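# Move the parcel from the cart into the desk's letter tray

## Task

Take the parcel off the cart and set it down in the letter tray on the desk so that all of it sits within the tray's walls. Then open the gripper and pull the robot away from it. The robot must not topple or be left leaning, or the task fails. The parcel must stay put on its own; a placement that holds only because the robot is touching it is not a success.

## Robot and tools

ROBOT. A LinearBot: a wheeled base that can drive forward, sideways and turn in place, with a column about 1.75 m high. A carriage rides up and down it (lift_m, 0 to 1 m) and carries two identical arms, left and right, each with six revolute joints and a two-finger gripper. Arm bases sit roughly 0.57 m + lift_m above the floor; carriage parts hang about 0.15 m lower. A hand can reach 0.78 m from its shoulder but only about 0.38 m below its arm base. A hand is about 0.16 m long and 0.1 m wide (0.14 m opened). Parked arm joints 1 to 6: 0, 0.05, 0.05, 1.45, 0, 0. Cameras: carriage_camera (fixed, facing forward, tilted about 20 degrees down), left_wrist_camera and right_wrist_camera (looking out past the fingertips). Calibration values (K, distortion D, T_world_to_cam) are given per camera in the base frame and may be slightly off.

FRAMES. Base frame: origin on the floor below the base centre, x forward, y left, z up. left_hand and right_hand are points midway between that gripper's pads, in the base frame, with quat_wxyz orientation; the hand's z axis runs along the fingers and the fingers open along its y axis. Odometry frame is where the base started; base_odometry counts wheel turns, so slipping shows as motion; heading is positive leftward, -3.142 to 3.142.

execute_actions. Argument actions: a list holding one action, or empty (then it only reports state and images). An action may have base, joints, or both; its motions begin together. base is one command only, an offset from where the base last reported itself: {"translate_m": d} metres, forward positive, -2 to 2; {"strafe_m": d} metres, left positive, -2 to 2; {"rotate_rad": d} radians, counter-clockwise positive, -6.3 to 6.3. joints is a single dictionary covering both arms and the lift, each key an absolute target: lift_m (metres, 0 to 1); left_joint1_rad ... left_joint6_rad and right_joint1_rad ... right_joint6_rad (radians); left_gripper_m and right_gripper_m (pad gap in metres, 0 to 0.093). Joint ranges: joint1 -2.617 to 3.054 (swing about vertical, 0 forward, positive left); joint2 0 to 3.141 (shoulder: 0 upper arm back and level, 1.57 vertical, 3.14 forward and level); joint3 0 to 3.141 (elbow: 0 folded, 3.14 straight); joint4 -1.57 to 1.57 (wrist pitch, positive lifts the fingertips); joint5 -1.57 to 1.57 (wrist yaw, positive turns the tips to the RIGHT, opposite to joint1); joint6 -2.094 to 2.094 (roll about the finger axis, positive clockwise viewed from the forearm). Omitted joints or base may keep pushing toward an earlier target. Unknown keys or out-of-range values reject the whole call with no motion. Argument cameras: a list drawn from carriage_camera, left_wrist_camera, right_wrist_camera, all; omitted, null or ["all"] gives all, [] gives none. An action lasts at most 15 s. Arm joints 1 to 3 move up to 1.8 rad/s, 4 to 6 up to 2.7 rad/s.

wait: seconds, 0 to 10; commands nothing, returns state and images. zoom_image: camera name and region [x0, y0, x1, y1] in pixels from the top-left of that camera's latest full image, no larger than 504 by 504. read_manual: optional section, "licences" only; moves nothing. finished_scene: scene, the integer number of the current scene; ends it permanently and reports success. If a call reports a stop, later motion calls in the same reply are skipped.

RESULT LINES. base_status and joint_status describe how each commanded motion ended: done (for the base, wheels turned the full amount, even if slipping; a move of a millimetre or two may stop short yet say done); off_target (rested away from target, may still push; a gripper holding something usually says this); contact_stop or time_out (old target dropped, holds where it stopped); not_followed, with a line 'joint command not followed' and usually a 'cause:' (a safety check blocked that arm's targets, e.g. arm too near itself or the other arm; the gripper part still runs; blocked targets may be retried on later actions); limit_stop_at_motor_heat (heat stop, resend the target). on_its_own lists what the call did not command; its 'held at' value is the target held, not the current position. motor_effort gives percent of maximum per motor, positive toward larger joint values, bracket value being the peak; readings carry fixed and random error. Falling lift effort during descent means a hand or load is resting on something. drive_wheels is the busiest wheel motor (ignore sign); high at rest means the base is pressing on something. 'Motor temperatures' lists each arm's joints in joint_positions order; MOTOR HOT appears from 75 °C, OVER-TEMPERATURE FAULT at 90 °C (arm paused about 10 s) or 100 °C (arm goes limp and drops). Stretched arms heat quickly even unloaded. ARM HIT flags a hard self-collision. The pictures line names the returned images in order.

CAUTIONS. The simulation runs while you think; the robot holds the last command. The robot can topple and cannot recover; risk rises with high carriage, extended arms, carried loads, pulling, and sudden drive stops; about 1.5 kg per hand with both arms forward can tip it; only images reveal a lean. Never let the arms strike or press on each other. Arms have no contact stop and spring to their targets once freed. Base contact detection is late and the base may roll about 0.3 m after an arm touches something; after a blocked drive, back off about 0.2 m along the path taken (or turn back), repeating if still pressed. Never drive backward into a table edge the column may meet. Hand readings can be off, especially at long reach; a level hand sags 10 to 17 cm under 1 kg. Gripper force is about 45 to 60 N per pad. Loose objects may be nudged now and then. Avoid dropping, slamming, or shoving objects hard, and leave nothing falling.

Each tool is called as name([rows], argument=value, ...), one row to a line, values as JSON.

## Session

execute_actions(actions=[])

Scene clock: 0.00 s.
Motor temperatures (°C, as the motors report them): left_arm=[30 31 29 31 28 29] | right_arm=[30 29 27 30 28 30]
base_odometry: x=+0.000 y=+0.000 heading=+0.000 (m, m, rad; odometry frame)
base_status: not commanded
joint_positions: lift_m=+0.299 left_joint1_rad=+0.001 left_joint2_rad=+0.047 left_joint3_rad=+0.048 left_joint4_rad=+1.436 left_joint5_rad=+0.037 left_joint6_rad=+0.015 left_gripper_m=+0.095 right_joint1_rad=-0.010 right_joint2_rad=+0.074 right_joint3_rad=+0.062 right_joint4_rad=+1.459 right_joint5_rad=+0.016 right_joint6_rad=+0.012 right_gripper_m=+0.095
joint_status: not commanded
motor_effort: lift_m=+22 drive_wheels=+3 (%)
left_hand: x=+0.2982 y=+0.3301 z=+1.3291 quat_wxyz=(+0.998, +0.019, +0.067, +0.006) (m; base frame)
right_hand: x=+0.2966 y=-0.3394 z=+1.3337 quat_wxyz=(+0.998, +0.009, +0.062, +0.001) (m; base frame)
pictures: carriage_camera, left_wrist_camera, right_wrist_camera
Images, in order (width x height): carriage_camera 896x504, left_wrist_camera 896x504, right_wrist_camera 896x504.

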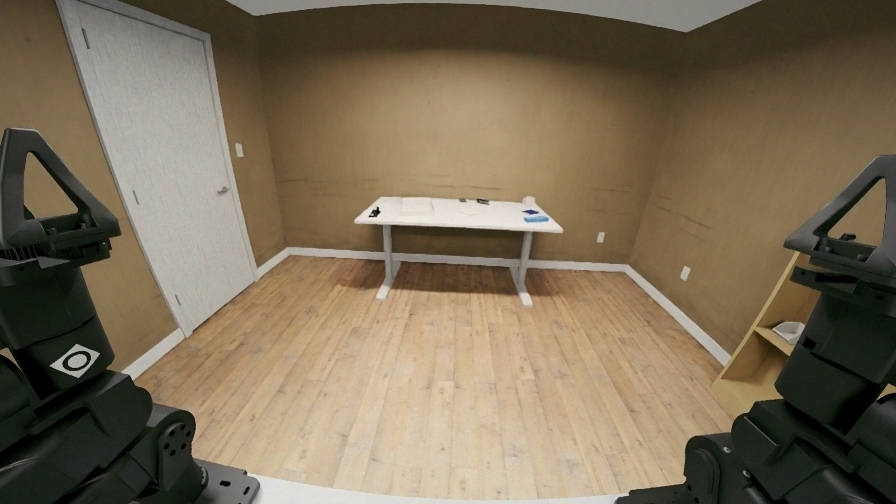

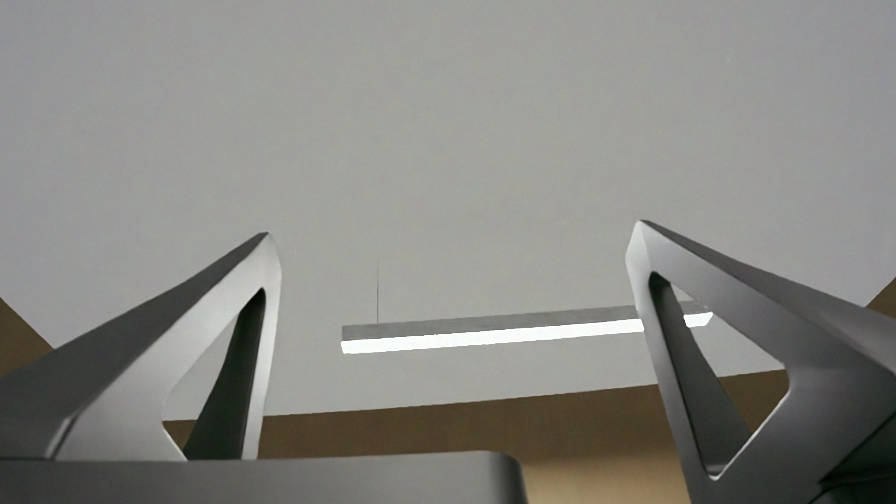

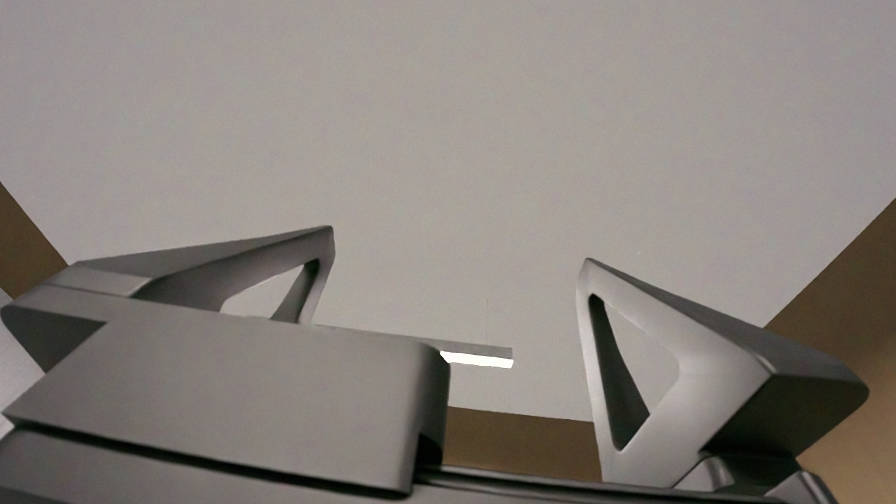

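zoom_image(camera="carriage_camera", region=[340, 170, 580, 310])

execute_actions([
  {"base":{"rotate_rad":-1.6}},
], cameras=["carriage_camera"])

Region (340, 170, 580, 310) of carriage_camera's 896x504 image, scaled by 2.100, with more detail than that image has; it fills the top 294 rows of this view, and the rest is white.

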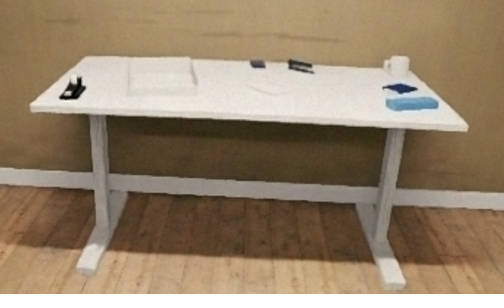

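Scene clock: 8.37 s.
Motor temperatures (°C, as the motors report them): left_arm=[30 32 30 32 28 29] | right_arm=[30 30 28 30 28 30]
base_odometry: x=+0.000 y=+0.000 heading=-1.599 (m, m, rad; odometry frame)
base_status: done
joint_positions: lift_m=+0.299 left_joint1_rad=+0.001 left_joint2_rad=+0.047 left_joint3_rad=+0.048 left_joint4_rad=+1.436 left_joint5_rad=+0.037 left_joint6_rad=+0.015 left_gripper_m=+0.095 right_joint1_rad=-0.010 right_joint2_rad=+0.074 right_joint3_rad=+0.062 right_joint4_rad=+1.458 right_joint5_rad=+0.016 right_joint6_rad=+0.012 right_gripper_m=+0.095
joint_status: not commanded
motor_effort: lift_m=+22(22) drive_wheels=+9(18) (%)
left_hand: x=+0.2983 y=+0.3301 z=+1.3291 quat_wxyz=(+0.998, +0.019, +0.067, +0.006) (m; base frame)
right_hand: x=+0.2967 y=-0.3394 z=+1.3337 quat_wxyz=(+0.998, +0.009, +0.062, +0.001) (m; base frame)
pictures: carriage_camera
Images, in order (width x height): carriage_camera 896x504.

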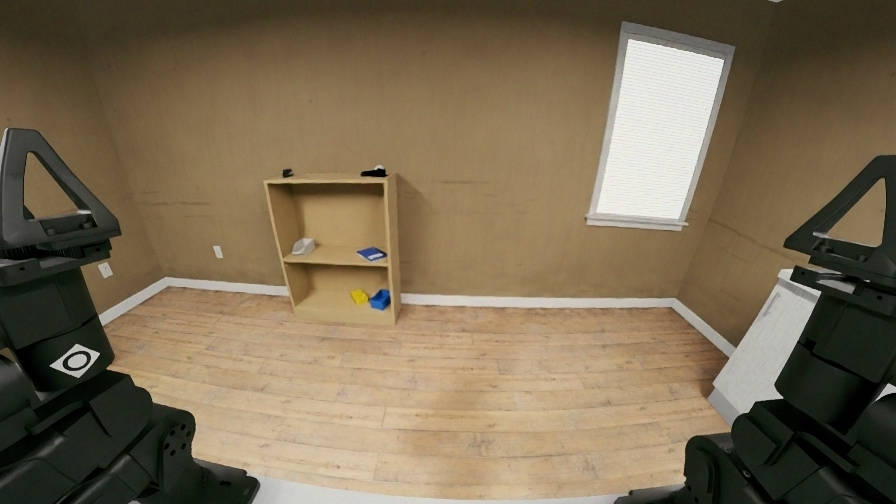

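execute_actions([
  {"base":{"rotate_rad":-1.54}},
], cameras=["carriage_camera"])

Scene clock: 15.73 s.
Motor temperatures (°C, as the motors report them): left_arm=[30 32 30 32 28 29] | right_arm=[30 30 29 30 28 30]
base_odometry: x=+0.000 y=+0.000 heading=-3.139 (m, m, rad; odometry frame)
base_status: done
joint_positions: lift_m=+0.299 left_joint1_rad=+0.001 left_joint2_rad=+0.047 left_joint3_rad=+0.048 left_joint4_rad=+1.435 left_joint5_rad=+0.037 left_joint6_rad=+0.015 left_gripper_m=+0.095 right_joint1_rad=-0.010 right_joint2_rad=+0.074 right_joint3_rad=+0.062 right_joint4_rad=+1.458 right_joint5_rad=+0.016 right_joint6_rad=+0.012 right_gripper_m=+0.095
joint_status: not commanded
motor_effort: lift_m=+22(22) drive_wheels=+9(16) (%)
left_hand: x=+0.2984 y=+0.3301 z=+1.3291 quat_wxyz=(+0.998, +0.019, +0.067, +0.006) (m; base frame)
right_hand: x=+0.2968 y=-0.3394 z=+1.3337 quat_wxyz=(+0.998, +0.009, +0.062, +0.001) (m; base frame)
pictures: carriage_camera
camera_calibration (this result's frames):
carriage_camera: T_world_to_cam=[[0.0146519, -0.998107, 0.0597306, -0.0839411], [-0.395401, -0.0606515, -0.916504, 1.2693], [0.918392, -0.010189, -0.395541, 0.371254], [0, 0, 0, 1]] pos_world=[0.162157, -0.00301448, 1.31518]
Images, in order (width x height): carriage_camera 896x504.

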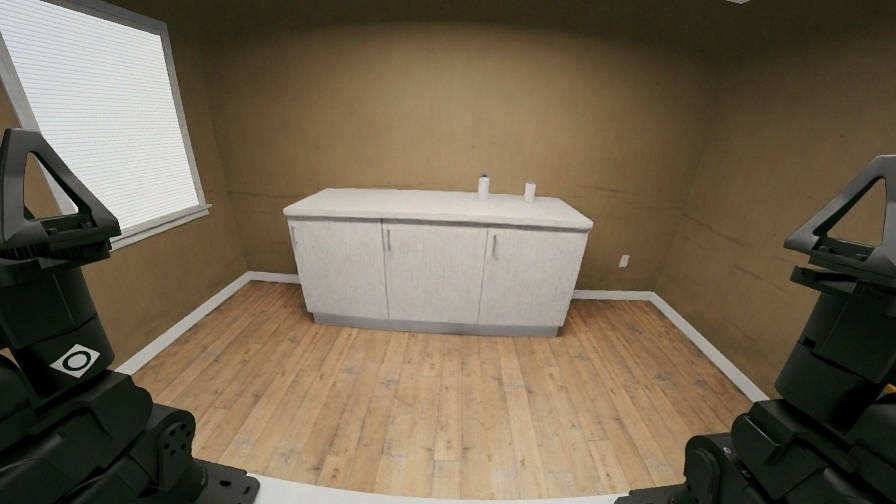

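execute_actions([
  {"base":{"rotate_rad":-1.57}},
], cameras=["carriage_camera"])

Scene clock: 21.87 s.
Motor temperatures (°C, as the motors report them): left_arm=[30 32 31 32 28 29] | right_arm=[30 30 29 30 28 30]
base_odometry: x=+0.000 y=+0.000 heading=+1.575 (m, m, rad; odometry frame)
base_status: done
joint_positions: lift_m=+0.299 left_joint1_rad=+0.001 left_joint2_rad=+0.047 left_joint3_rad=+0.048 left_joint4_rad=+1.435 left_joint5_rad=+0.037 left_joint6_rad=+0.015 left_gripper_m=+0.095 right_joint1_rad=-0.010 right_joint2_rad=+0.074 right_joint3_rad=+0.062 right_joint4_rad=+1.458 right_joint5_rad=+0.016 right_joint6_rad=+0.012 right_gripper_m=+0.095
joint_status: not commanded
motor_effort: lift_m=+22(22) drive_wheels=+9(17) (%)
left_hand: x=+0.2984 y=+0.3301 z=+1.3291 quat_wxyz=(+0.998, +0.019, +0.067, +0.006) (m; base frame)
right_hand: x=+0.2969 y=-0.3394 z=+1.3336 quat_wxyz=(+0.998, +0.009, +0.062, +0.001) (m; base frame)
pictures: carriage_camera
camera_calibration (this result's frames):
carriage_camera: T_world_to_cam=[[0.0146519, -0.998107, 0.0597306, -0.0839411], [-0.395401, -0.0606515, -0.916504, 1.2693], [0.918392, -0.010189, -0.395541, 0.371254], [0, 0, 0, 1]] pos_world=[0.162157, -0.00301448, 1.31518]
Images, in order (width x height): carriage_camera 896x504.

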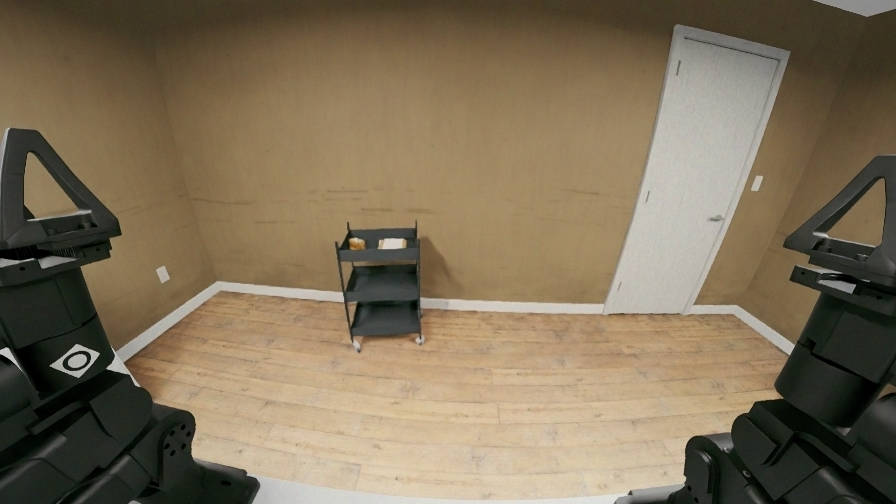

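execute_actions([
  {"base":{"translate_m":0.85},"joints":{"lift_m":0.45}},
], cameras=["carriage_camera"])

zoom_image(camera="carriage_camera", region=[220, 260, 480, 460])

Scene clock: 34.23 s.
Motor temperatures (°C, as the motors report them): left_arm=[30 32 31 32 28 29] | right_arm=[30 30 30 30 28 30]
base_odometry: x=-0.002 y=+0.850 heading=+1.574 (m, m, rad; odometry frame)
base_status: done
joint_positions: lift_m=+0.450 left_joint1_rad=+0.001 left_joint2_rad=+0.047 left_joint3_rad=+0.048 left_joint4_rad=+1.436 left_joint5_rad=+0.037 left_joint6_rad=+0.015 left_gripper_m=+0.095 right_joint1_rad=-0.010 right_joint2_rad=+0.074 right_joint3_rad=+0.062 right_joint4_rad=+1.457 right_joint5_rad=+0.016 right_joint6_rad=+0.012 right_gripper_m=+0.095
joint_status: all done
motor_effort: lift_m=+24(29) drive_wheels=-9(24) (%)
left_hand: x=+0.2981 y=+0.3301 z=+1.4795 quat_wxyz=(+0.998, +0.019, +0.067, +0.006) (m; base frame)
right_hand: x=+0.2970 y=-0.3394 z=+1.4840 quat_wxyz=(+0.998, +0.009, +0.062, +0.001) (m; base frame)
pictures: carriage_camera
camera_calibration (this result's frames):
carriage_camera: T_world_to_cam=[[0.0146519, -0.998107, 0.0597306, -0.0929239], [-0.395401, -0.0606515, -0.916504, 1.40713], [0.918392, -0.010189, -0.395541, 0.430738], [0, 0, 0, 1]] pos_world=[0.162157, -0.00301448, 1.46557]
Images, in order (width x height): carriage_camera 896x504.

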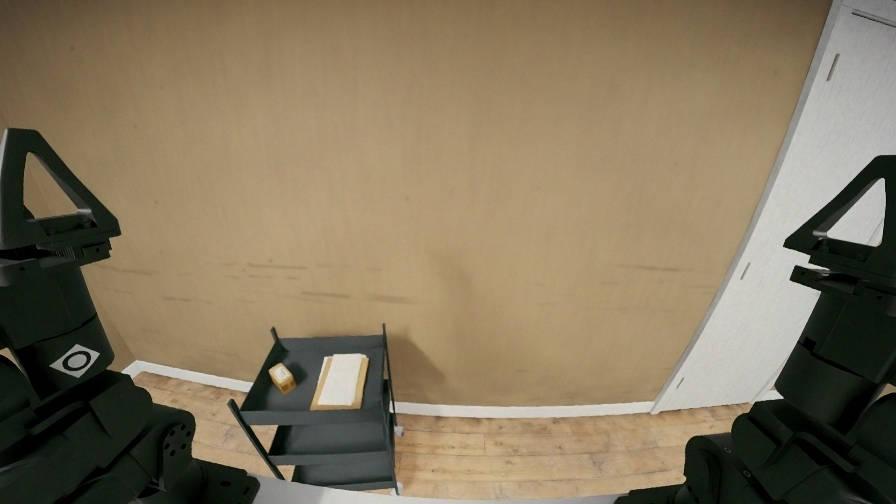

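Region (220, 260, 480, 460) of carriage_camera's 896x504 image, scaled by 1.938, with more detail than that image has; it fills the top 388 rows of this view, and the rest is white.

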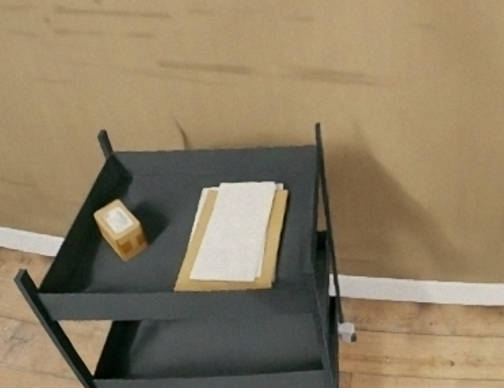

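execute_actions([
  {"base":{"translate_m":0.1},"joints":{"left_joint1_rad":0.507,"left_joint2_rad":2.2,"left_joint3_rad":1.75,"left_joint4_rad":-0.97,"left_joint5_rad":0,"lift_m":0.5}},
], cameras=["carriage_camera","left_wrist_camera"])

Scene clock: 69.57 s.
Motor temperatures (°C, as the motors report them): left_arm=[30 33 33 32 28 29] | right_arm=[30 31 31 30 28 30]
base_odometry: x=-0.002 y=+0.950 heading=+1.572 (m, m, rad; odometry frame)
base_status: done
joint_positions: lift_m=+0.500 left_joint1_rad=+0.499 left_joint2_rad=+2.208 left_joint3_rad=+1.728 left_joint4_rad=-0.966 left_joint5_rad=+0.007 left_joint6_rad=+0.015 left_gripper_m=+0.095 right_joint1_rad=-0.010 right_joint2_rad=+0.074 right_joint3_rad=+0.062 right_joint4_rad=+1.459 right_joint5_rad=+0.016 right_joint6_rad=+0.012 right_gripper_m=+0.095
joint_status: all done
motor_effort: lift_m=+24(30) drive_wheels=-9(18) (%)
left_hand: x=+0.6619 y=+0.5521 z=+1.1217 quat_wxyz=(+0.061, -0.239, +0.969, +0.012) (m; base frame)
right_hand: x=+0.2966 y=-0.3394 z=+1.5340 quat_wxyz=(+0.998, +0.009, +0.062, +0.001) (m; base frame)
pictures: carriage_camera, left_wrist_camera
camera_calibration (this result's frames):
carriage_camera: T_world_to_cam=[[0.0146519, -0.998107, 0.0597306, -0.095908], [-0.395401, -0.0606515, -0.916504, 1.45292], [0.918392, -0.010189, -0.395541, 0.450499], [0, 0, 0, 1]] pos_world=[0.162157, -0.00301448, 1.51553]
left_wrist_camera: T_world_to_cam=[[0.499494, -0.865207, 0.0438443, 0.101886], [-0.737129, -0.397874, 0.546203, 0.101199], [-0.455134, -0.305144, -0.836505, 1.52935], [0, 0, 0, 1]] pos_world=[0.719764, 0.595088, 1.21956]
Images, in order (width x height): carriage_camera 896x504, left_wrist_camera 896x504.

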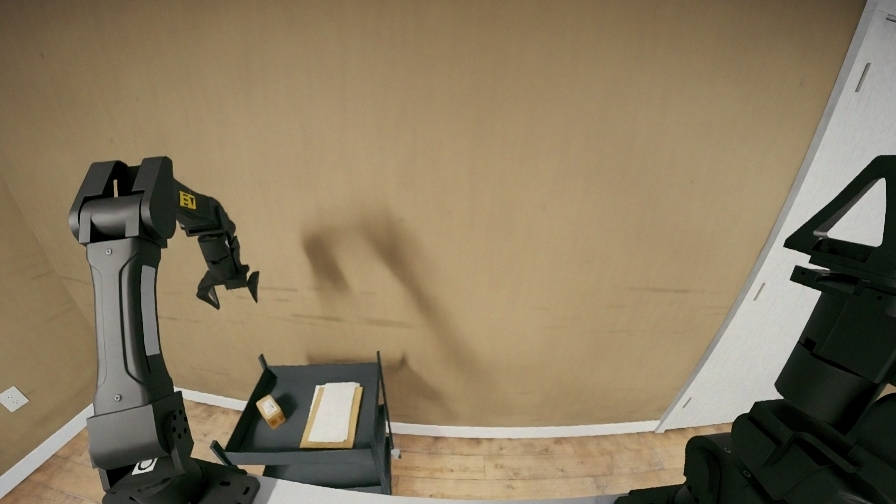

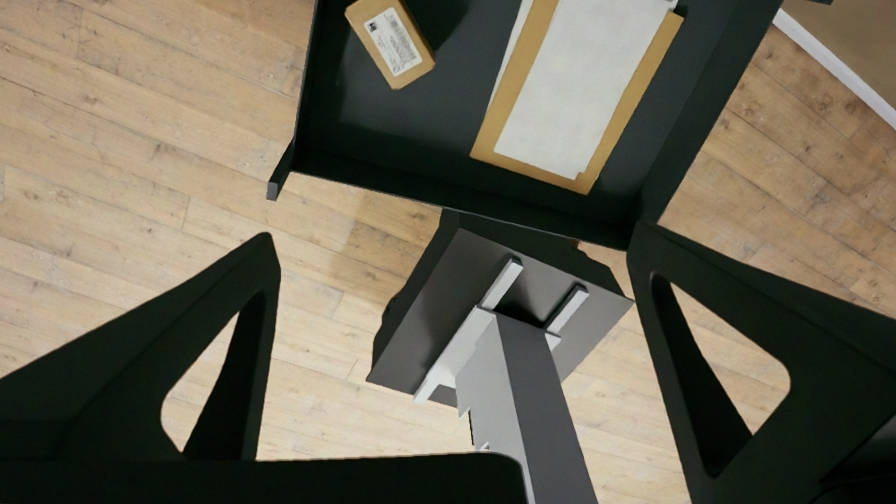

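execute_actions([
  {"joints":{"left_joint1_rad":0.605,"left_joint2_rad":2.3,"left_joint3_rad":1.83,"left_joint4_rad":-1.07,"left_joint6_rad":-0.5,"left_gripper_m":0.08,"lift_m":0.25}},
], cameras=["carriage_camera","left_wrist_camera"])

Scene clock: 93.10 s.
Motor temperatures (°C, as the motors report them): left_arm=[30 42 35 32 28 29] | right_arm=[30 31 32 30 28 30]
base_odometry: x=-0.002 y=+0.950 heading=+1.572 (m, m, rad; odometry frame)
base_status: not commanded
joint_positions: lift_m=+0.250 left_joint1_rad=+0.612 left_joint2_rad=+2.306 left_joint3_rad=+1.826 left_joint4_rad=-1.062 left_joint5_rad=+0.003 left_joint6_rad=-0.490 left_gripper_m=+0.080 right_joint1_rad=-0.010 right_joint2_rad=+0.074 right_joint3_rad=+0.062 right_joint4_rad=+1.459 right_joint5_rad=+0.016 right_joint6_rad=+0.012 right_gripper_m=+0.095
joint_status: all done
motor_effort: lift_m=+18(18) drive_wheels=-8(9) (%)
left_hand: x=+0.6318 y=+0.5942 z=+0.8542 quat_wxyz=(+0.015, -0.524, +0.852, +0.000) (m; base frame)
right_hand: x=+0.2966 y=-0.3394 z=+1.2847 quat_wxyz=(+0.998, +0.009, +0.062, +0.001) (m; base frame)
pictures: carriage_camera, left_wrist_camera
camera_calibration (this result's frames):
carriage_camera: T_world_to_cam=[[0.0146519, -0.998107, 0.0597306, -0.081014], [-0.395401, -0.0606515, -0.916504, 1.22439], [0.918392, -0.010189, -0.395541, 0.35187], [0, 0, 0, 1]] pos_world=[0.162157, -0.00301448, 1.26617]
left_wrist_camera: T_world_to_cam=[[0.909886, -0.411798, 0.0503031, -0.369141], [-0.349552, -0.695691, 0.627556, 0.104463], [-0.223431, -0.588588, -0.776945, 1.27593], [0, 0, 0, 1]] pos_world=[0.657475, 0.67166, 0.944341]
Images, in order (width x height): carriage_camera 896x504, left_wrist_camera 896x504.

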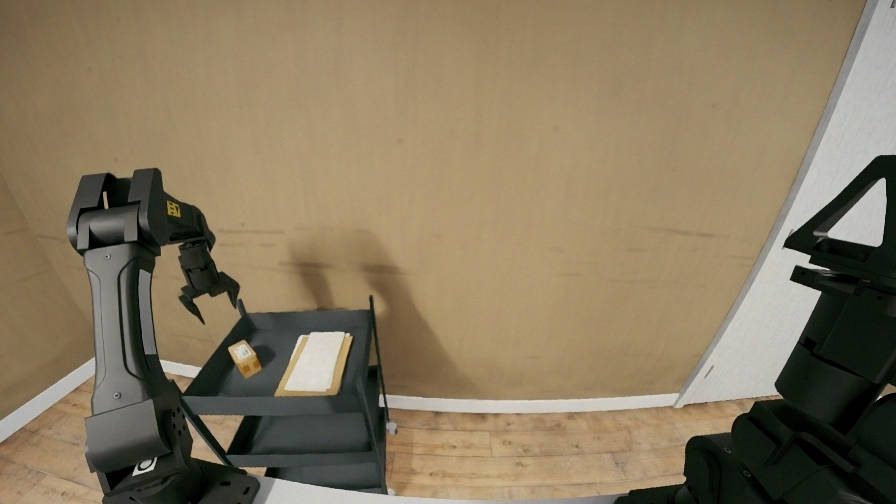

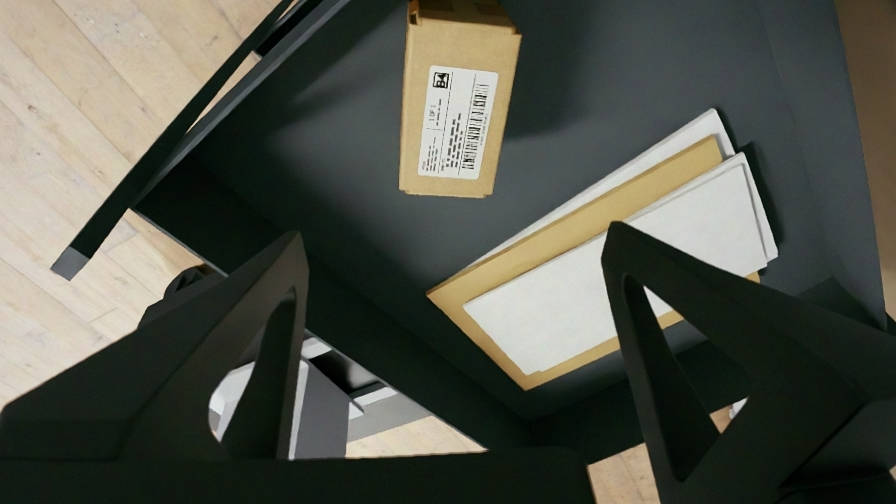

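execute_actions([
  {"joints":{"left_joint1_rad":0.59,"lift_m":0.12}},
], cameras=["carriage_camera","left_wrist_camera"])

Scene clock: 102.27 s.
Motor temperatures (°C, as the motors report them): left_arm=[30 44 35 32 28 29] | right_arm=[30 31 32 30 28 30]
base_odometry: x=-0.002 y=+0.950 heading=+1.572 (m, m, rad; odometry frame)
base_status: not commanded
joint_positions: lift_m=+0.120 left_joint1_rad=+0.596 left_joint2_rad=+2.303 left_joint3_rad=+1.826 left_joint4_rad=-1.065 left_joint5_rad=+0.003 left_joint6_rad=-0.490 left_gripper_m=+0.080 right_joint1_rad=-0.010 right_joint2_rad=+0.074 right_joint3_rad=+0.062 right_joint4_rad=+1.459 right_joint5_rad=+0.016 right_joint6_rad=+0.012 right_gripper_m=+0.095
joint_status: all done
motor_effort: lift_m=+18(20) drive_wheels=+10(8) (%)
left_hand: x=+0.6357 y=+0.5880 z=+0.7254 quat_wxyz=(+0.015, -0.517, +0.856, -0.001) (m; base frame)
right_hand: x=+0.2966 y=-0.3394 z=+1.1547 quat_wxyz=(+0.998, +0.009, +0.062, +0.001) (m; base frame)
pictures: carriage_camera, left_wrist_camera
camera_calibration (this result's frames):
carriage_camera: T_world_to_cam=[[0.0146519, -0.998107, 0.0597306, -0.0732493], [-0.395401, -0.0606515, -0.916504, 1.10525], [0.918392, -0.010189, -0.395541, 0.300451], [0, 0, 0, 1]] pos_world=[0.162157, -0.00301448, 1.13618]
left_wrist_camera: T_world_to_cam=[[0.903008, -0.426668, 0.0503031, -0.355656], [-0.360917, -0.689864, 0.627556, 0.186125], [-0.233056, -0.584844, -0.776945, 1.1769], [0, 0, 0, 1]] pos_world=[0.662619, 0.664956, 0.815471]
Images, in order (width x height): carriage_camera 896x504, left_wrist_camera 896x504.

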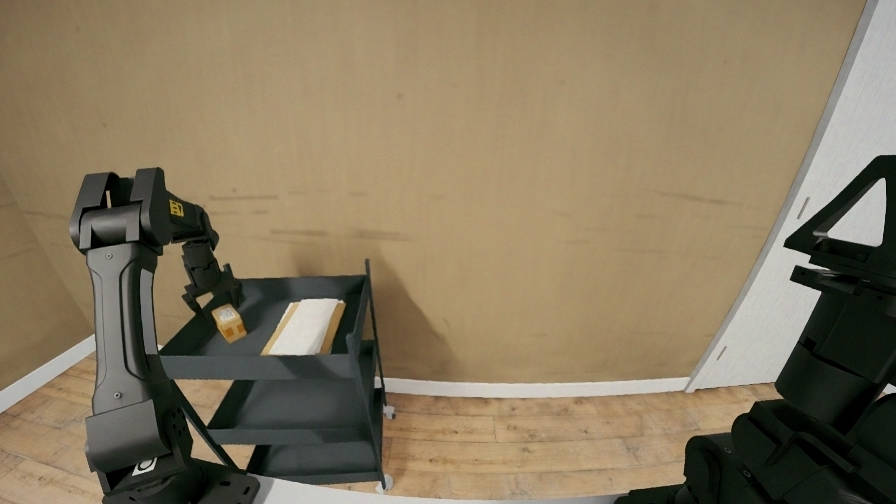

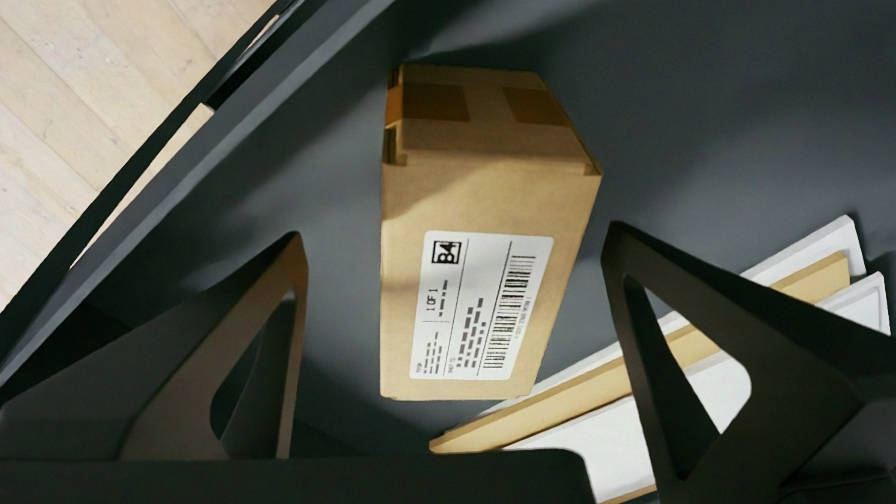

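execute_actions([
  {"base":{"strafe_m":-0.026}},
], cameras=[])

execute_actions([
  {"joints":{"lift_m":0.088}},
], cameras=["left_wrist_camera"])

Scene clock: 110.03 s.
Motor temperatures (°C, as the motors report them): left_arm=[30 46 35 32 28 29] | right_arm=[30 31 32 30 28 30]
base_odometry: x=+0.024 y=+0.950 heading=+1.573 (m, m, rad; odometry frame)
base_status: done
joint_positions: lift_m=+0.120 left_joint1_rad=+0.594 left_joint2_rad=+2.303 left_joint3_rad=+1.826 left_joint4_rad=-1.065 left_joint5_rad=+0.003 left_joint6_rad=-0.490 left_gripper_m=+0.080 right_joint1_rad=-0.010 right_joint2_rad=+0.074 right_joint3_rad=+0.062 right_joint4_rad=+1.460 right_joint5_rad=+0.016 right_joint6_rad=+0.012 right_gripper_m=+0.095
joint_status: not commanded
motor_effort: lift_m=+18(18) drive_wheels=+5(13) (%)
left_hand: x=+0.6362 y=+0.5872 z=+0.7254 quat_wxyz=(+0.015, -0.516, +0.856, -0.001) (m; base frame)
right_hand: x=+0.2964 y=-0.3394 z=+1.1547 quat_wxyz=(+0.998, +0.009, +0.061, +0.001) (m; base frame)
pictures: none
No camera images: the call's "cameras" was empty. Leave "cameras" out to get every camera's image.

Scene clock: 110.67 s.
Motor temperatures (°C, as the motors report them): left_arm=[30 46 35 32 28 29] | right_arm=[30 31 32 30 28 30]
base_odometry: x=+0.024 y=+0.950 heading=+1.573 (m, m, rad; odometry frame)
base_status: not commanded
joint_positions: lift_m=+0.088 left_joint1_rad=+0.594 left_joint2_rad=+2.306 left_joint3_rad=+1.826 left_joint4_rad=-1.066 left_joint5_rad=+0.003 left_joint6_rad=-0.490 left_gripper_m=+0.080 right_joint1_rad=-0.010 right_joint2_rad=+0.074 right_joint3_rad=+0.062 right_joint4_rad=+1.460 right_joint5_rad=+0.016 right_joint6_rad=+0.012 right_gripper_m=+0.095
joint_status: all done
motor_effort: lift_m=+19(19) drive_wheels=+6(5) (%)
left_hand: x=+0.6357 y=+0.5869 z=+0.6922 quat_wxyz=(+0.013, -0.516, +0.856, -0.001) (m; base frame)
right_hand: x=+0.2964 y=-0.3394 z=+1.1227 quat_wxyz=(+0.998, +0.009, +0.061, +0.001) (m; base frame)
pictures: left_wrist_camera
camera_calibration (this result's frames):
left_wrist_camera: T_world_to_cam=[[0.902349, -0.428284, 0.0483654, -0.351721], [-0.360244, -0.687832, 0.630168, 0.202822], [-0.236624, -0.586055, -0.774951, 1.1521], [0, 0, 0, 1]] pos_world=[0.663055, 0.664066, 0.782021]
Images, in order (width x height): left_wrist_camera 896x504.

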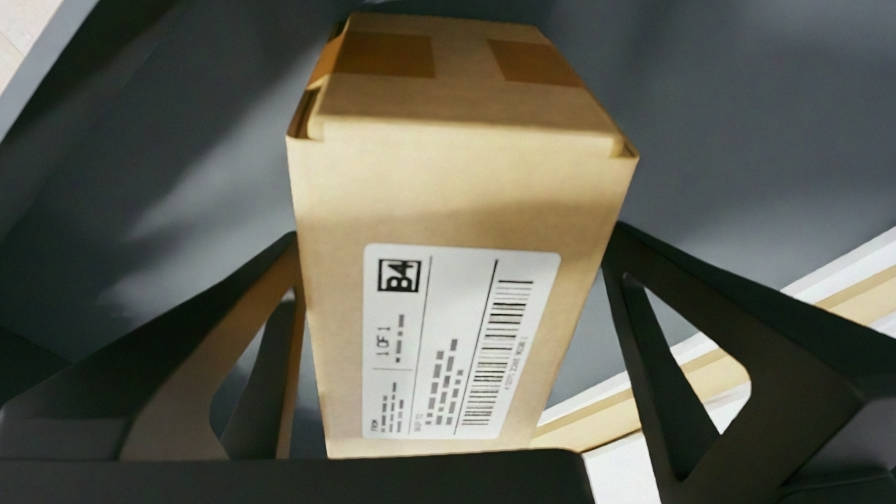

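execute_actions([
  {"joints":{"left_gripper_m":0.03}},
], cameras=[])

execute_actions([
  {"joints":{"lift_m":0.3}},
], cameras=["left_wrist_camera","carriage_camera"])

Scene clock: 119.37 s.
Motor temperatures (°C, as the motors report them): left_arm=[30 48 35 32 28 29] | right_arm=[30 31 32 30 28 30]
base_odometry: x=+0.024 y=+0.950 heading=+1.573 (m, m, rad; odometry frame)
base_status: not commanded
joint_positions: lift_m=+0.088 left_joint1_rad=+0.594 left_joint2_rad=+2.306 left_joint3_rad=+1.826 left_joint4_rad=-1.066 left_joint5_rad=+0.002 left_joint6_rad=-0.490 left_gripper_m=+0.049 right_joint1_rad=-0.010 right_joint2_rad=+0.074 right_joint3_rad=+0.062 right_joint4_rad=+1.460 right_joint5_rad=+0.016 right_joint6_rad=+0.012 right_gripper_m=+0.095
joint_status: left_gripper_m off_target (ended at +0.049, target +0.030)
motor_effort: lift_m=+19(19) drive_wheels=+5(5) (%)
left_hand: x=+0.6356 y=+0.5870 z=+0.6922 quat_wxyz=(+0.012, -0.516, +0.856, +0.000) (m; base frame)
right_hand: x=+0.2964 y=-0.3394 z=+1.1227 quat_wxyz=(+0.998, +0.009, +0.061, +0.001) (m; base frame)
pictures: none
No camera images: the call's "cameras" was empty. Leave "cameras" out to get every camera's image.

Scene clock: 120.73 s.
Motor temperatures (°C, as the motors report them): left_arm=[30 48 35 32 28 29] | right_arm=[30 31 32 30 28 30]
base_odometry: x=+0.024 y=+0.950 heading=+1.573 (m, m, rad; odometry frame)
base_status: not commanded
joint_positions: lift_m=+0.300 left_joint1_rad=+0.594 left_joint2_rad=+2.302 left_joint3_rad=+1.826 left_joint4_rad=-1.068 left_joint5_rad=+0.002 left_joint6_rad=-0.491 left_gripper_m=+0.049 right_joint1_rad=-0.010 right_joint2_rad=+0.074 right_joint3_rad=+0.062 right_joint4_rad=+1.459 right_joint5_rad=+0.016 right_joint6_rad=+0.012 right_gripper_m=+0.095
joint_status: all done
motor_effort: lift_m=+24(29) drive_wheels=+6(5) (%)
left_hand: x=+0.6356 y=+0.5870 z=+0.9054 quat_wxyz=(+0.014, -0.516, +0.856, +0.000) (m; base frame)
right_hand: x=+0.2965 y=-0.3394 z=+1.3341 quat_wxyz=(+0.998, +0.009, +0.061, +0.001) (m; base frame)
pictures: carriage_camera, left_wrist_camera
camera_calibration (this result's frames):
carriage_camera: T_world_to_cam=[[0.0146519, -0.998107, 0.0597306, -0.0839667], [-0.395401, -0.0606515, -0.916504, 1.26969], [0.918392, -0.010189, -0.395541, 0.371423], [0, 0, 0, 1]] pos_world=[0.162157, -0.00301448, 1.31561]
left_wrist_camera: T_world_to_cam=[[0.902449, -0.428014, 0.0488809, -0.362605], [-0.360895, -0.689175, 0.628325, 0.0713428], [-0.235245, -0.584673, -0.776414, 1.31705], [0, 0, 0, 1]] pos_world=[0.662808, 0.664008, 0.99547]
Images, in order (width x height): carriage_camera 896x504, left_wrist_camera 896x504.

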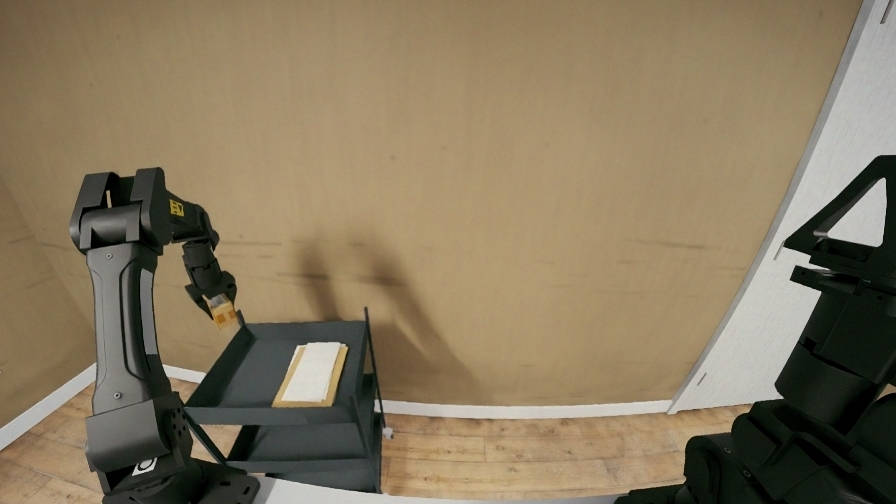

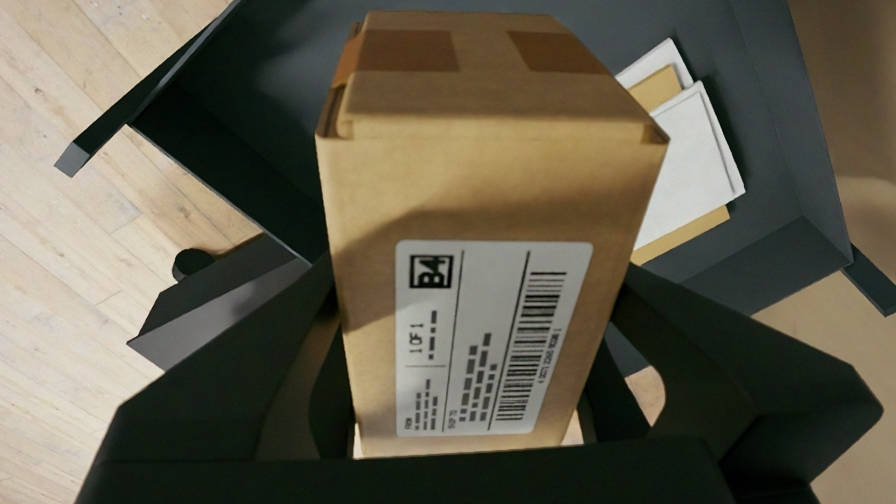

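execute_actions([
  {"base":{"translate_m":-1.0},"joints":{"lift_m":0.4}},
], cameras=[])

execute_actions([
  {"base":{"rotate_rad":-1.573},"joints":{"left_joint1_rad":0,"left_joint6_rad":0,"left_joint2_rad":1.9,"left_joint3_rad":1.4}},
], cameras=[])

execute_actions([
  {"base":{"translate_m":1.2}},
], cameras=["left_wrist_camera","carriage_camera"])

Scene clock: 132.53 s.
Motor temperatures (°C, as the motors report them): left_arm=[30 49 35 32 28 29] | right_arm=[30 31 33 30 28 30]
base_odometry: x=+0.026 y=-0.050 heading=+1.573 (m, m, rad; odometry frame)
base_status: done
joint_positions: lift_m=+0.400 left_joint1_rad=+0.594 left_joint2_rad=+2.303 left_joint3_rad=+1.826 left_joint4_rad=-1.068 left_joint5_rad=+0.002 left_joint6_rad=-0.491 left_gripper_m=+0.049 right_joint1_rad=-0.010 right_joint2_rad=+0.074 right_joint3_rad=+0.062 right_joint4_rad=+1.459 right_joint5_rad=+0.016 right_joint6_rad=+0.012 right_gripper_m=+0.095
joint_status: all done
motor_effort: lift_m=+24(30) drive_wheels=+0(15) (%)
left_hand: x=+0.6355 y=+0.5870 z=+1.0051 quat_wxyz=(+0.013, -0.516, +0.856, +0.000) (m; base frame)
right_hand: x=+0.2965 y=-0.3394 z=+1.4341 quat_wxyz=(+0.998, +0.009, +0.061, +0.001) (m; base frame)
pictures: none
No camera images: the call's "cameras" was empty. Leave "cameras" out to get every camera's image.

Scene clock: 135.63 s.
Motor temperatures (°C, as the motors report them): left_arm=[30 49 35 32 28 29] | right_arm=[30 31 33 30 28 30]
base_odometry: x=+0.026 y=-0.050 heading=+0.000 (m, m, rad; odometry frame)
base_status: done
joint_positions: lift_m=+0.400 left_joint1_rad=+0.007 left_joint2_rad=+1.907 left_joint3_rad=+1.414 left_joint4_rad=-1.064 left_joint5_rad=+0.000 left_joint6_rad=-0.009 left_gripper_m=+0.049 right_joint1_rad=-0.010 right_joint2_rad=+0.074 right_joint3_rad=+0.062 right_joint4_rad=+1.459 right_joint5_rad=+0.016 right_joint6_rad=+0.012 right_gripper_m=+0.095
joint_status: all done
motor_effort: lift_m=+24(24) drive_wheels=+9(19) (%)
left_hand: x=+0.6186 y=+0.3389 z=+1.0537 quat_wxyz=(+0.007, -0.008, +1.000, +0.000) (m; base frame)
right_hand: x=+0.2966 y=-0.3394 z=+1.4341 quat_wxyz=(+0.998, +0.009, +0.062, +0.001) (m; base frame)
pictures: none
No camera images: the call's "cameras" was empty. Leave "cameras" out to get every camera's image.

Scene clock: 140.33 s.
Motor temperatures (°C, as the motors report them): left_arm=[30 48 35 32 28 29] | right_arm=[30 31 33 30 28 30]
base_odometry: x=+1.226 y=-0.052 heading=-0.001 (m, m, rad; odometry frame)
base_status: done
joint_positions: lift_m=+0.400 left_joint1_rad=+0.007 left_joint2_rad=+1.907 left_joint3_rad=+1.414 left_joint4_rad=-1.066 left_joint5_rad=+0.000 left_joint6_rad=-0.009 left_gripper_m=+0.049 right_joint1_rad=-0.010 right_joint2_rad=+0.074 right_joint3_rad=+0.062 right_joint4_rad=+1.459 right_joint5_rad=+0.016 right_joint6_rad=+0.012 right_gripper_m=+0.095
joint_status: not commanded
motor_effort: lift_m=+24(24) drive_wheels=-9(24) (%)
left_hand: x=+0.6181 y=+0.3388 z=+1.0537 quat_wxyz=(+0.006, -0.008, +1.000, +0.000) (m; base frame)
right_hand: x=+0.2966 y=-0.3394 z=+1.4341 quat_wxyz=(+0.998, +0.009, +0.062, +0.001) (m; base frame)
pictures: carriage_camera, left_wrist_camera
camera_calibration (this result's frames):
carriage_camera: T_world_to_cam=[[0.0146519, -0.998107, 0.0597306, -0.0899366], [-0.395401, -0.0606515, -0.916504, 1.3613], [0.918392, -0.010189, -0.395541, 0.410956], [0, 0, 0, 1]] pos_world=[0.162157, -0.00301448, 1.41555]
left_wrist_camera: T_world_to_cam=[[0.0599257, -0.997628, 0.0338715, 0.269345], [-0.770127, -0.0246186, 0.637415, -0.18101], [-0.635069, -0.0642829, -0.769776, 1.3467], [0, 0, 0, 1]] pos_world=[0.699704, 0.350819, 1.14291]
Images, in order (width x height): carriage_camera 896x504, left_wrist_camera 896x504.

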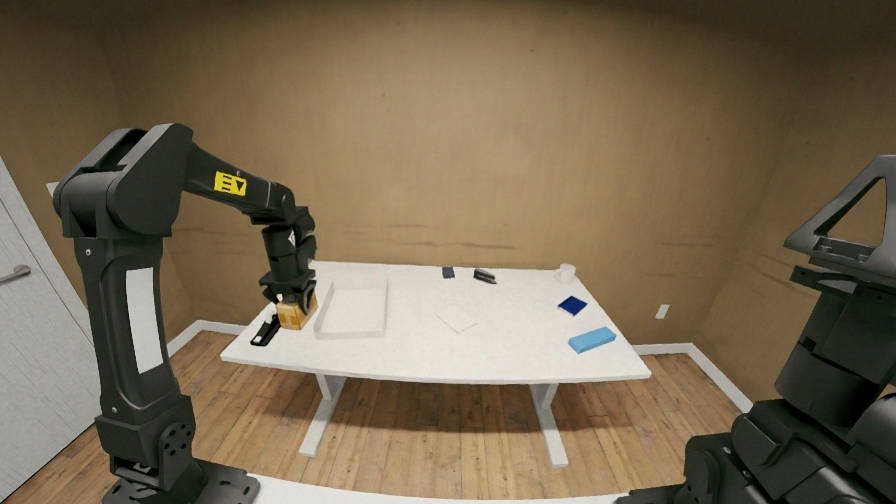

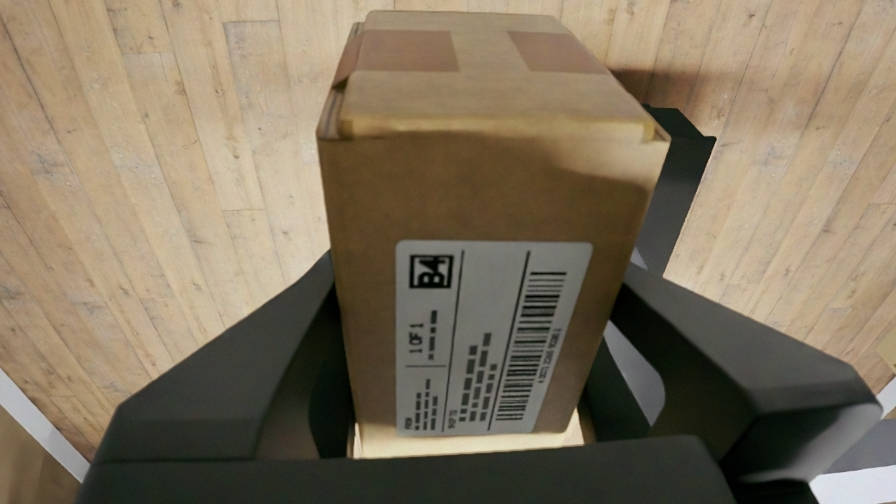

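execute_actions([
  {"base":{"translate_m":0.38},"joints":{"lift_m":0.42,"left_joint2_rad":2.34,"left_joint3_rad":1.26,"left_joint4_rad":-0.48}},
], cameras=["left_wrist_camera","carriage_camera"])

Scene clock: 153.37 s.
Motor temperatures (°C, as the motors report them): left_arm=[30 48 34 32 28 29] | right_arm=[30 32 33 30 28 30]
base_odometry: x=+1.606 y=-0.053 heading=-0.003 (m, m, rad; odometry frame)
base_status: done
joint_positions: lift_m=+0.420 left_joint1_rad=+0.005 left_joint2_rad=+2.346 left_joint3_rad=+1.266 left_joint4_rad=-0.487 left_joint5_rad=+0.000 left_joint6_rad=-0.009 left_gripper_m=+0.049 right_joint1_rad=-0.010 right_joint2_rad=+0.074 right_joint3_rad=+0.062 right_joint4_rad=+1.459 right_joint5_rad=+0.016 right_joint6_rad=+0.012 right_gripper_m=+0.095
joint_status: all done
motor_effort: lift_m=+23(28) drive_wheels=-8(21) (%)
left_hand: x=+0.6382 y=+0.3385 z=+0.8885 quat_wxyz=(+0.002, -0.007, +1.000, +0.000) (m; base frame)
right_hand: x=+0.2966 y=-0.3394 z=+1.4541 quat_wxyz=(+0.998, +0.009, +0.062, +0.001) (m; base frame)
pictures: carriage_camera, left_wrist_camera
camera_calibration (this result's frames):
carriage_camera: T_world_to_cam=[[0.0146519, -0.998107, 0.0597306, -0.091135], [-0.395401, -0.0606515, -0.916504, 1.37968], [0.918392, -0.010189, -0.395541, 0.418892], [0, 0, 0, 1]] pos_world=[0.162157, -0.00301448, 1.43562]
left_wrist_camera: T_world_to_cam=[[0.0586491, -0.99773, 0.0331057, 0.274896], [-0.765523, -0.0236649, 0.642974, -0.0684475], [-0.64073, -0.063053, -0.765172, 1.23146], [0, 0, 0, 1]] pos_world=[0.720512, 0.350299, 0.977187]
Images, in order (width x height): carriage_camera 896x504, left_wrist_camera 896x504.

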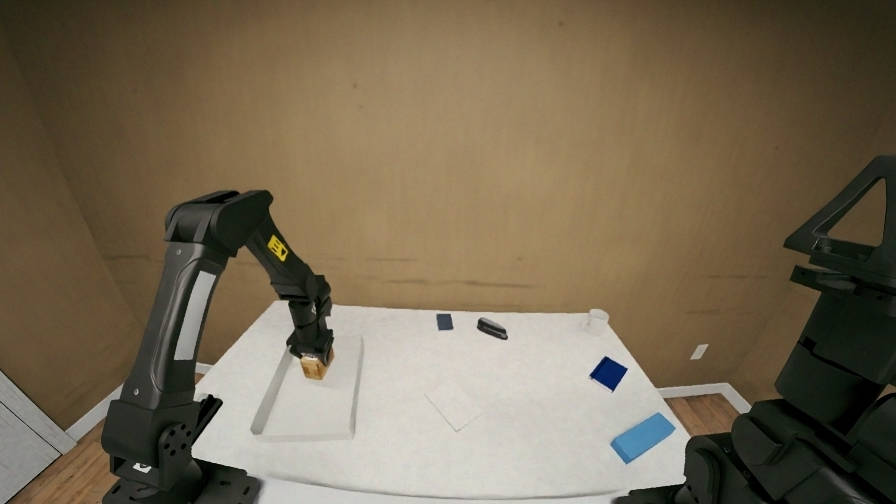

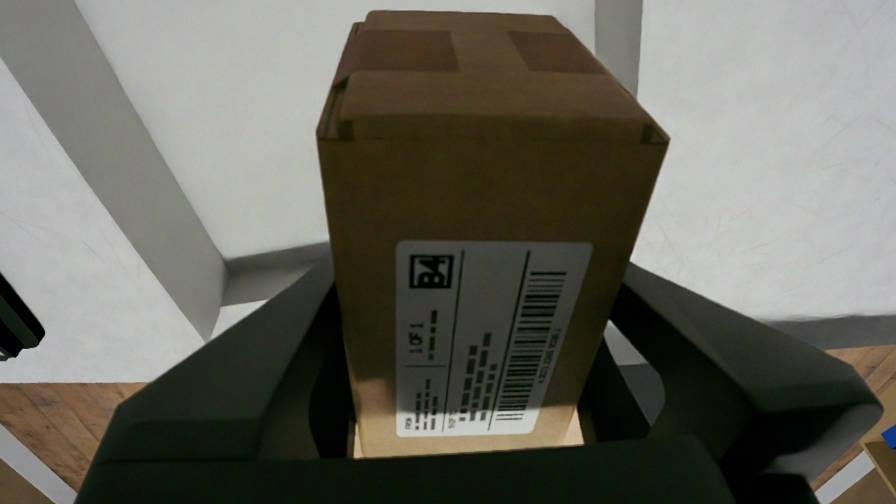

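execute_actions([
  {"joints":{"lift_m":0.325,"left_joint1_rad":0.09,"left_joint6_rad":0.09}},
], cameras=["left_wrist_camera","carriage_camera"])

zoom_image(camera="carriage_camera", region=[200, 280, 420, 460])

Scene clock: 159.80 s.
Motor temperatures (°C, as the motors report them): left_arm=[30 48 34 32 28 29] | right_arm=[30 32 33 30 28 30]
base_odometry: x=+1.606 y=-0.053 heading=-0.003 (m, m, rad; odometry frame)
base_status: not commanded
joint_positions: lift_m=+0.325 left_joint1_rad=+0.096 left_joint2_rad=+2.346 left_joint3_rad=+1.266 left_joint4_rad=-0.483 left_joint5_rad=+0.000 left_joint6_rad=+0.079 left_gripper_m=+0.049 right_joint1_rad=-0.010 right_joint2_rad=+0.074 right_joint3_rad=+0.062 right_joint4_rad=+1.459 right_joint5_rad=+0.016 right_joint6_rad=+0.012 right_gripper_m=+0.095
joint_status: all done
motor_effort: lift_m=+19(19) drive_wheels=-7(8) (%)
left_hand: x=+0.6373 y=+0.3725 z=+0.7938 quat_wxyz=(+0.004, -0.008, +1.000, +0.001) (m; base frame)
right_hand: x=+0.2966 y=-0.3394 z=+1.3596 quat_wxyz=(+0.998, +0.009, +0.062, +0.001) (m; base frame)
pictures: carriage_camera, left_wrist_camera
camera_calibration (this result's frames):
carriage_camera: T_world_to_cam=[[0.0146519, -0.998107, 0.0597306, -0.0854901], [-0.395401, -0.0606515, -0.916504, 1.29307], [0.918392, -0.010189, -0.395541, 0.381511], [0, 0, 0, 1]] pos_world=[0.162157, -0.00301448, 1.34111]
left_wrist_camera: T_world_to_cam=[[0.060443, -0.997639, 0.0326103, 0.311229], [-0.767635, -0.0255756, 0.640377, -0.00326994], [-0.638031, -0.0637391, -0.767368, 1.16079], [0, 0, 0, 1]] pos_world=[0.719301, 0.384398, 0.882702]
Images, in order (width x height): carriage_camera 896x504, left_wrist_camera 896x504.

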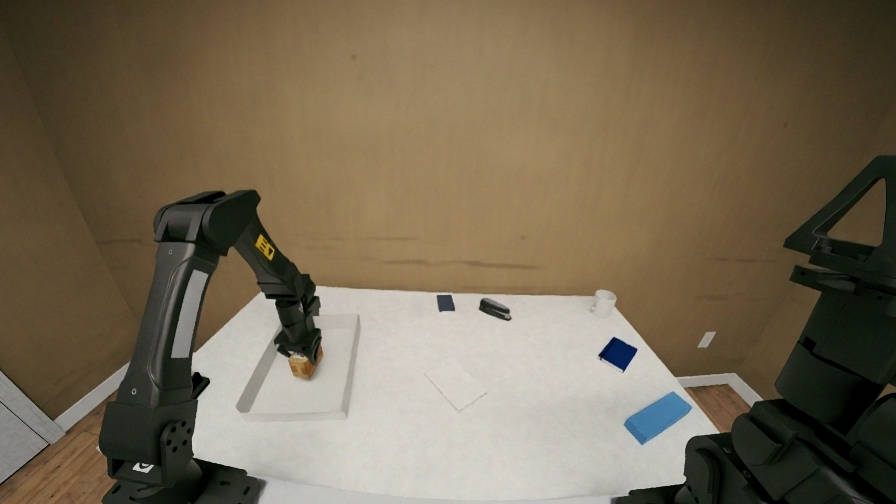

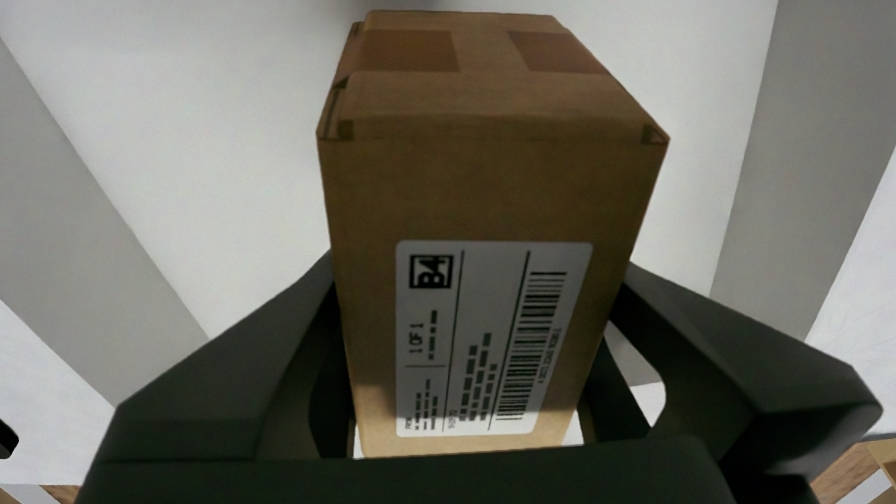

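Region (200, 280, 420, 460) of carriage_camera's 896x504 image, scaled by 2.291, with more detail than that image has; it fills the top 412 rows of this view, and the rest is white.

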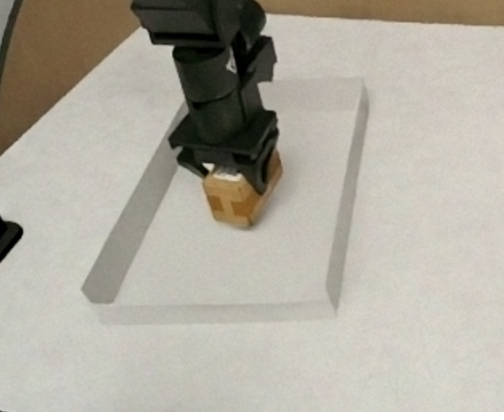

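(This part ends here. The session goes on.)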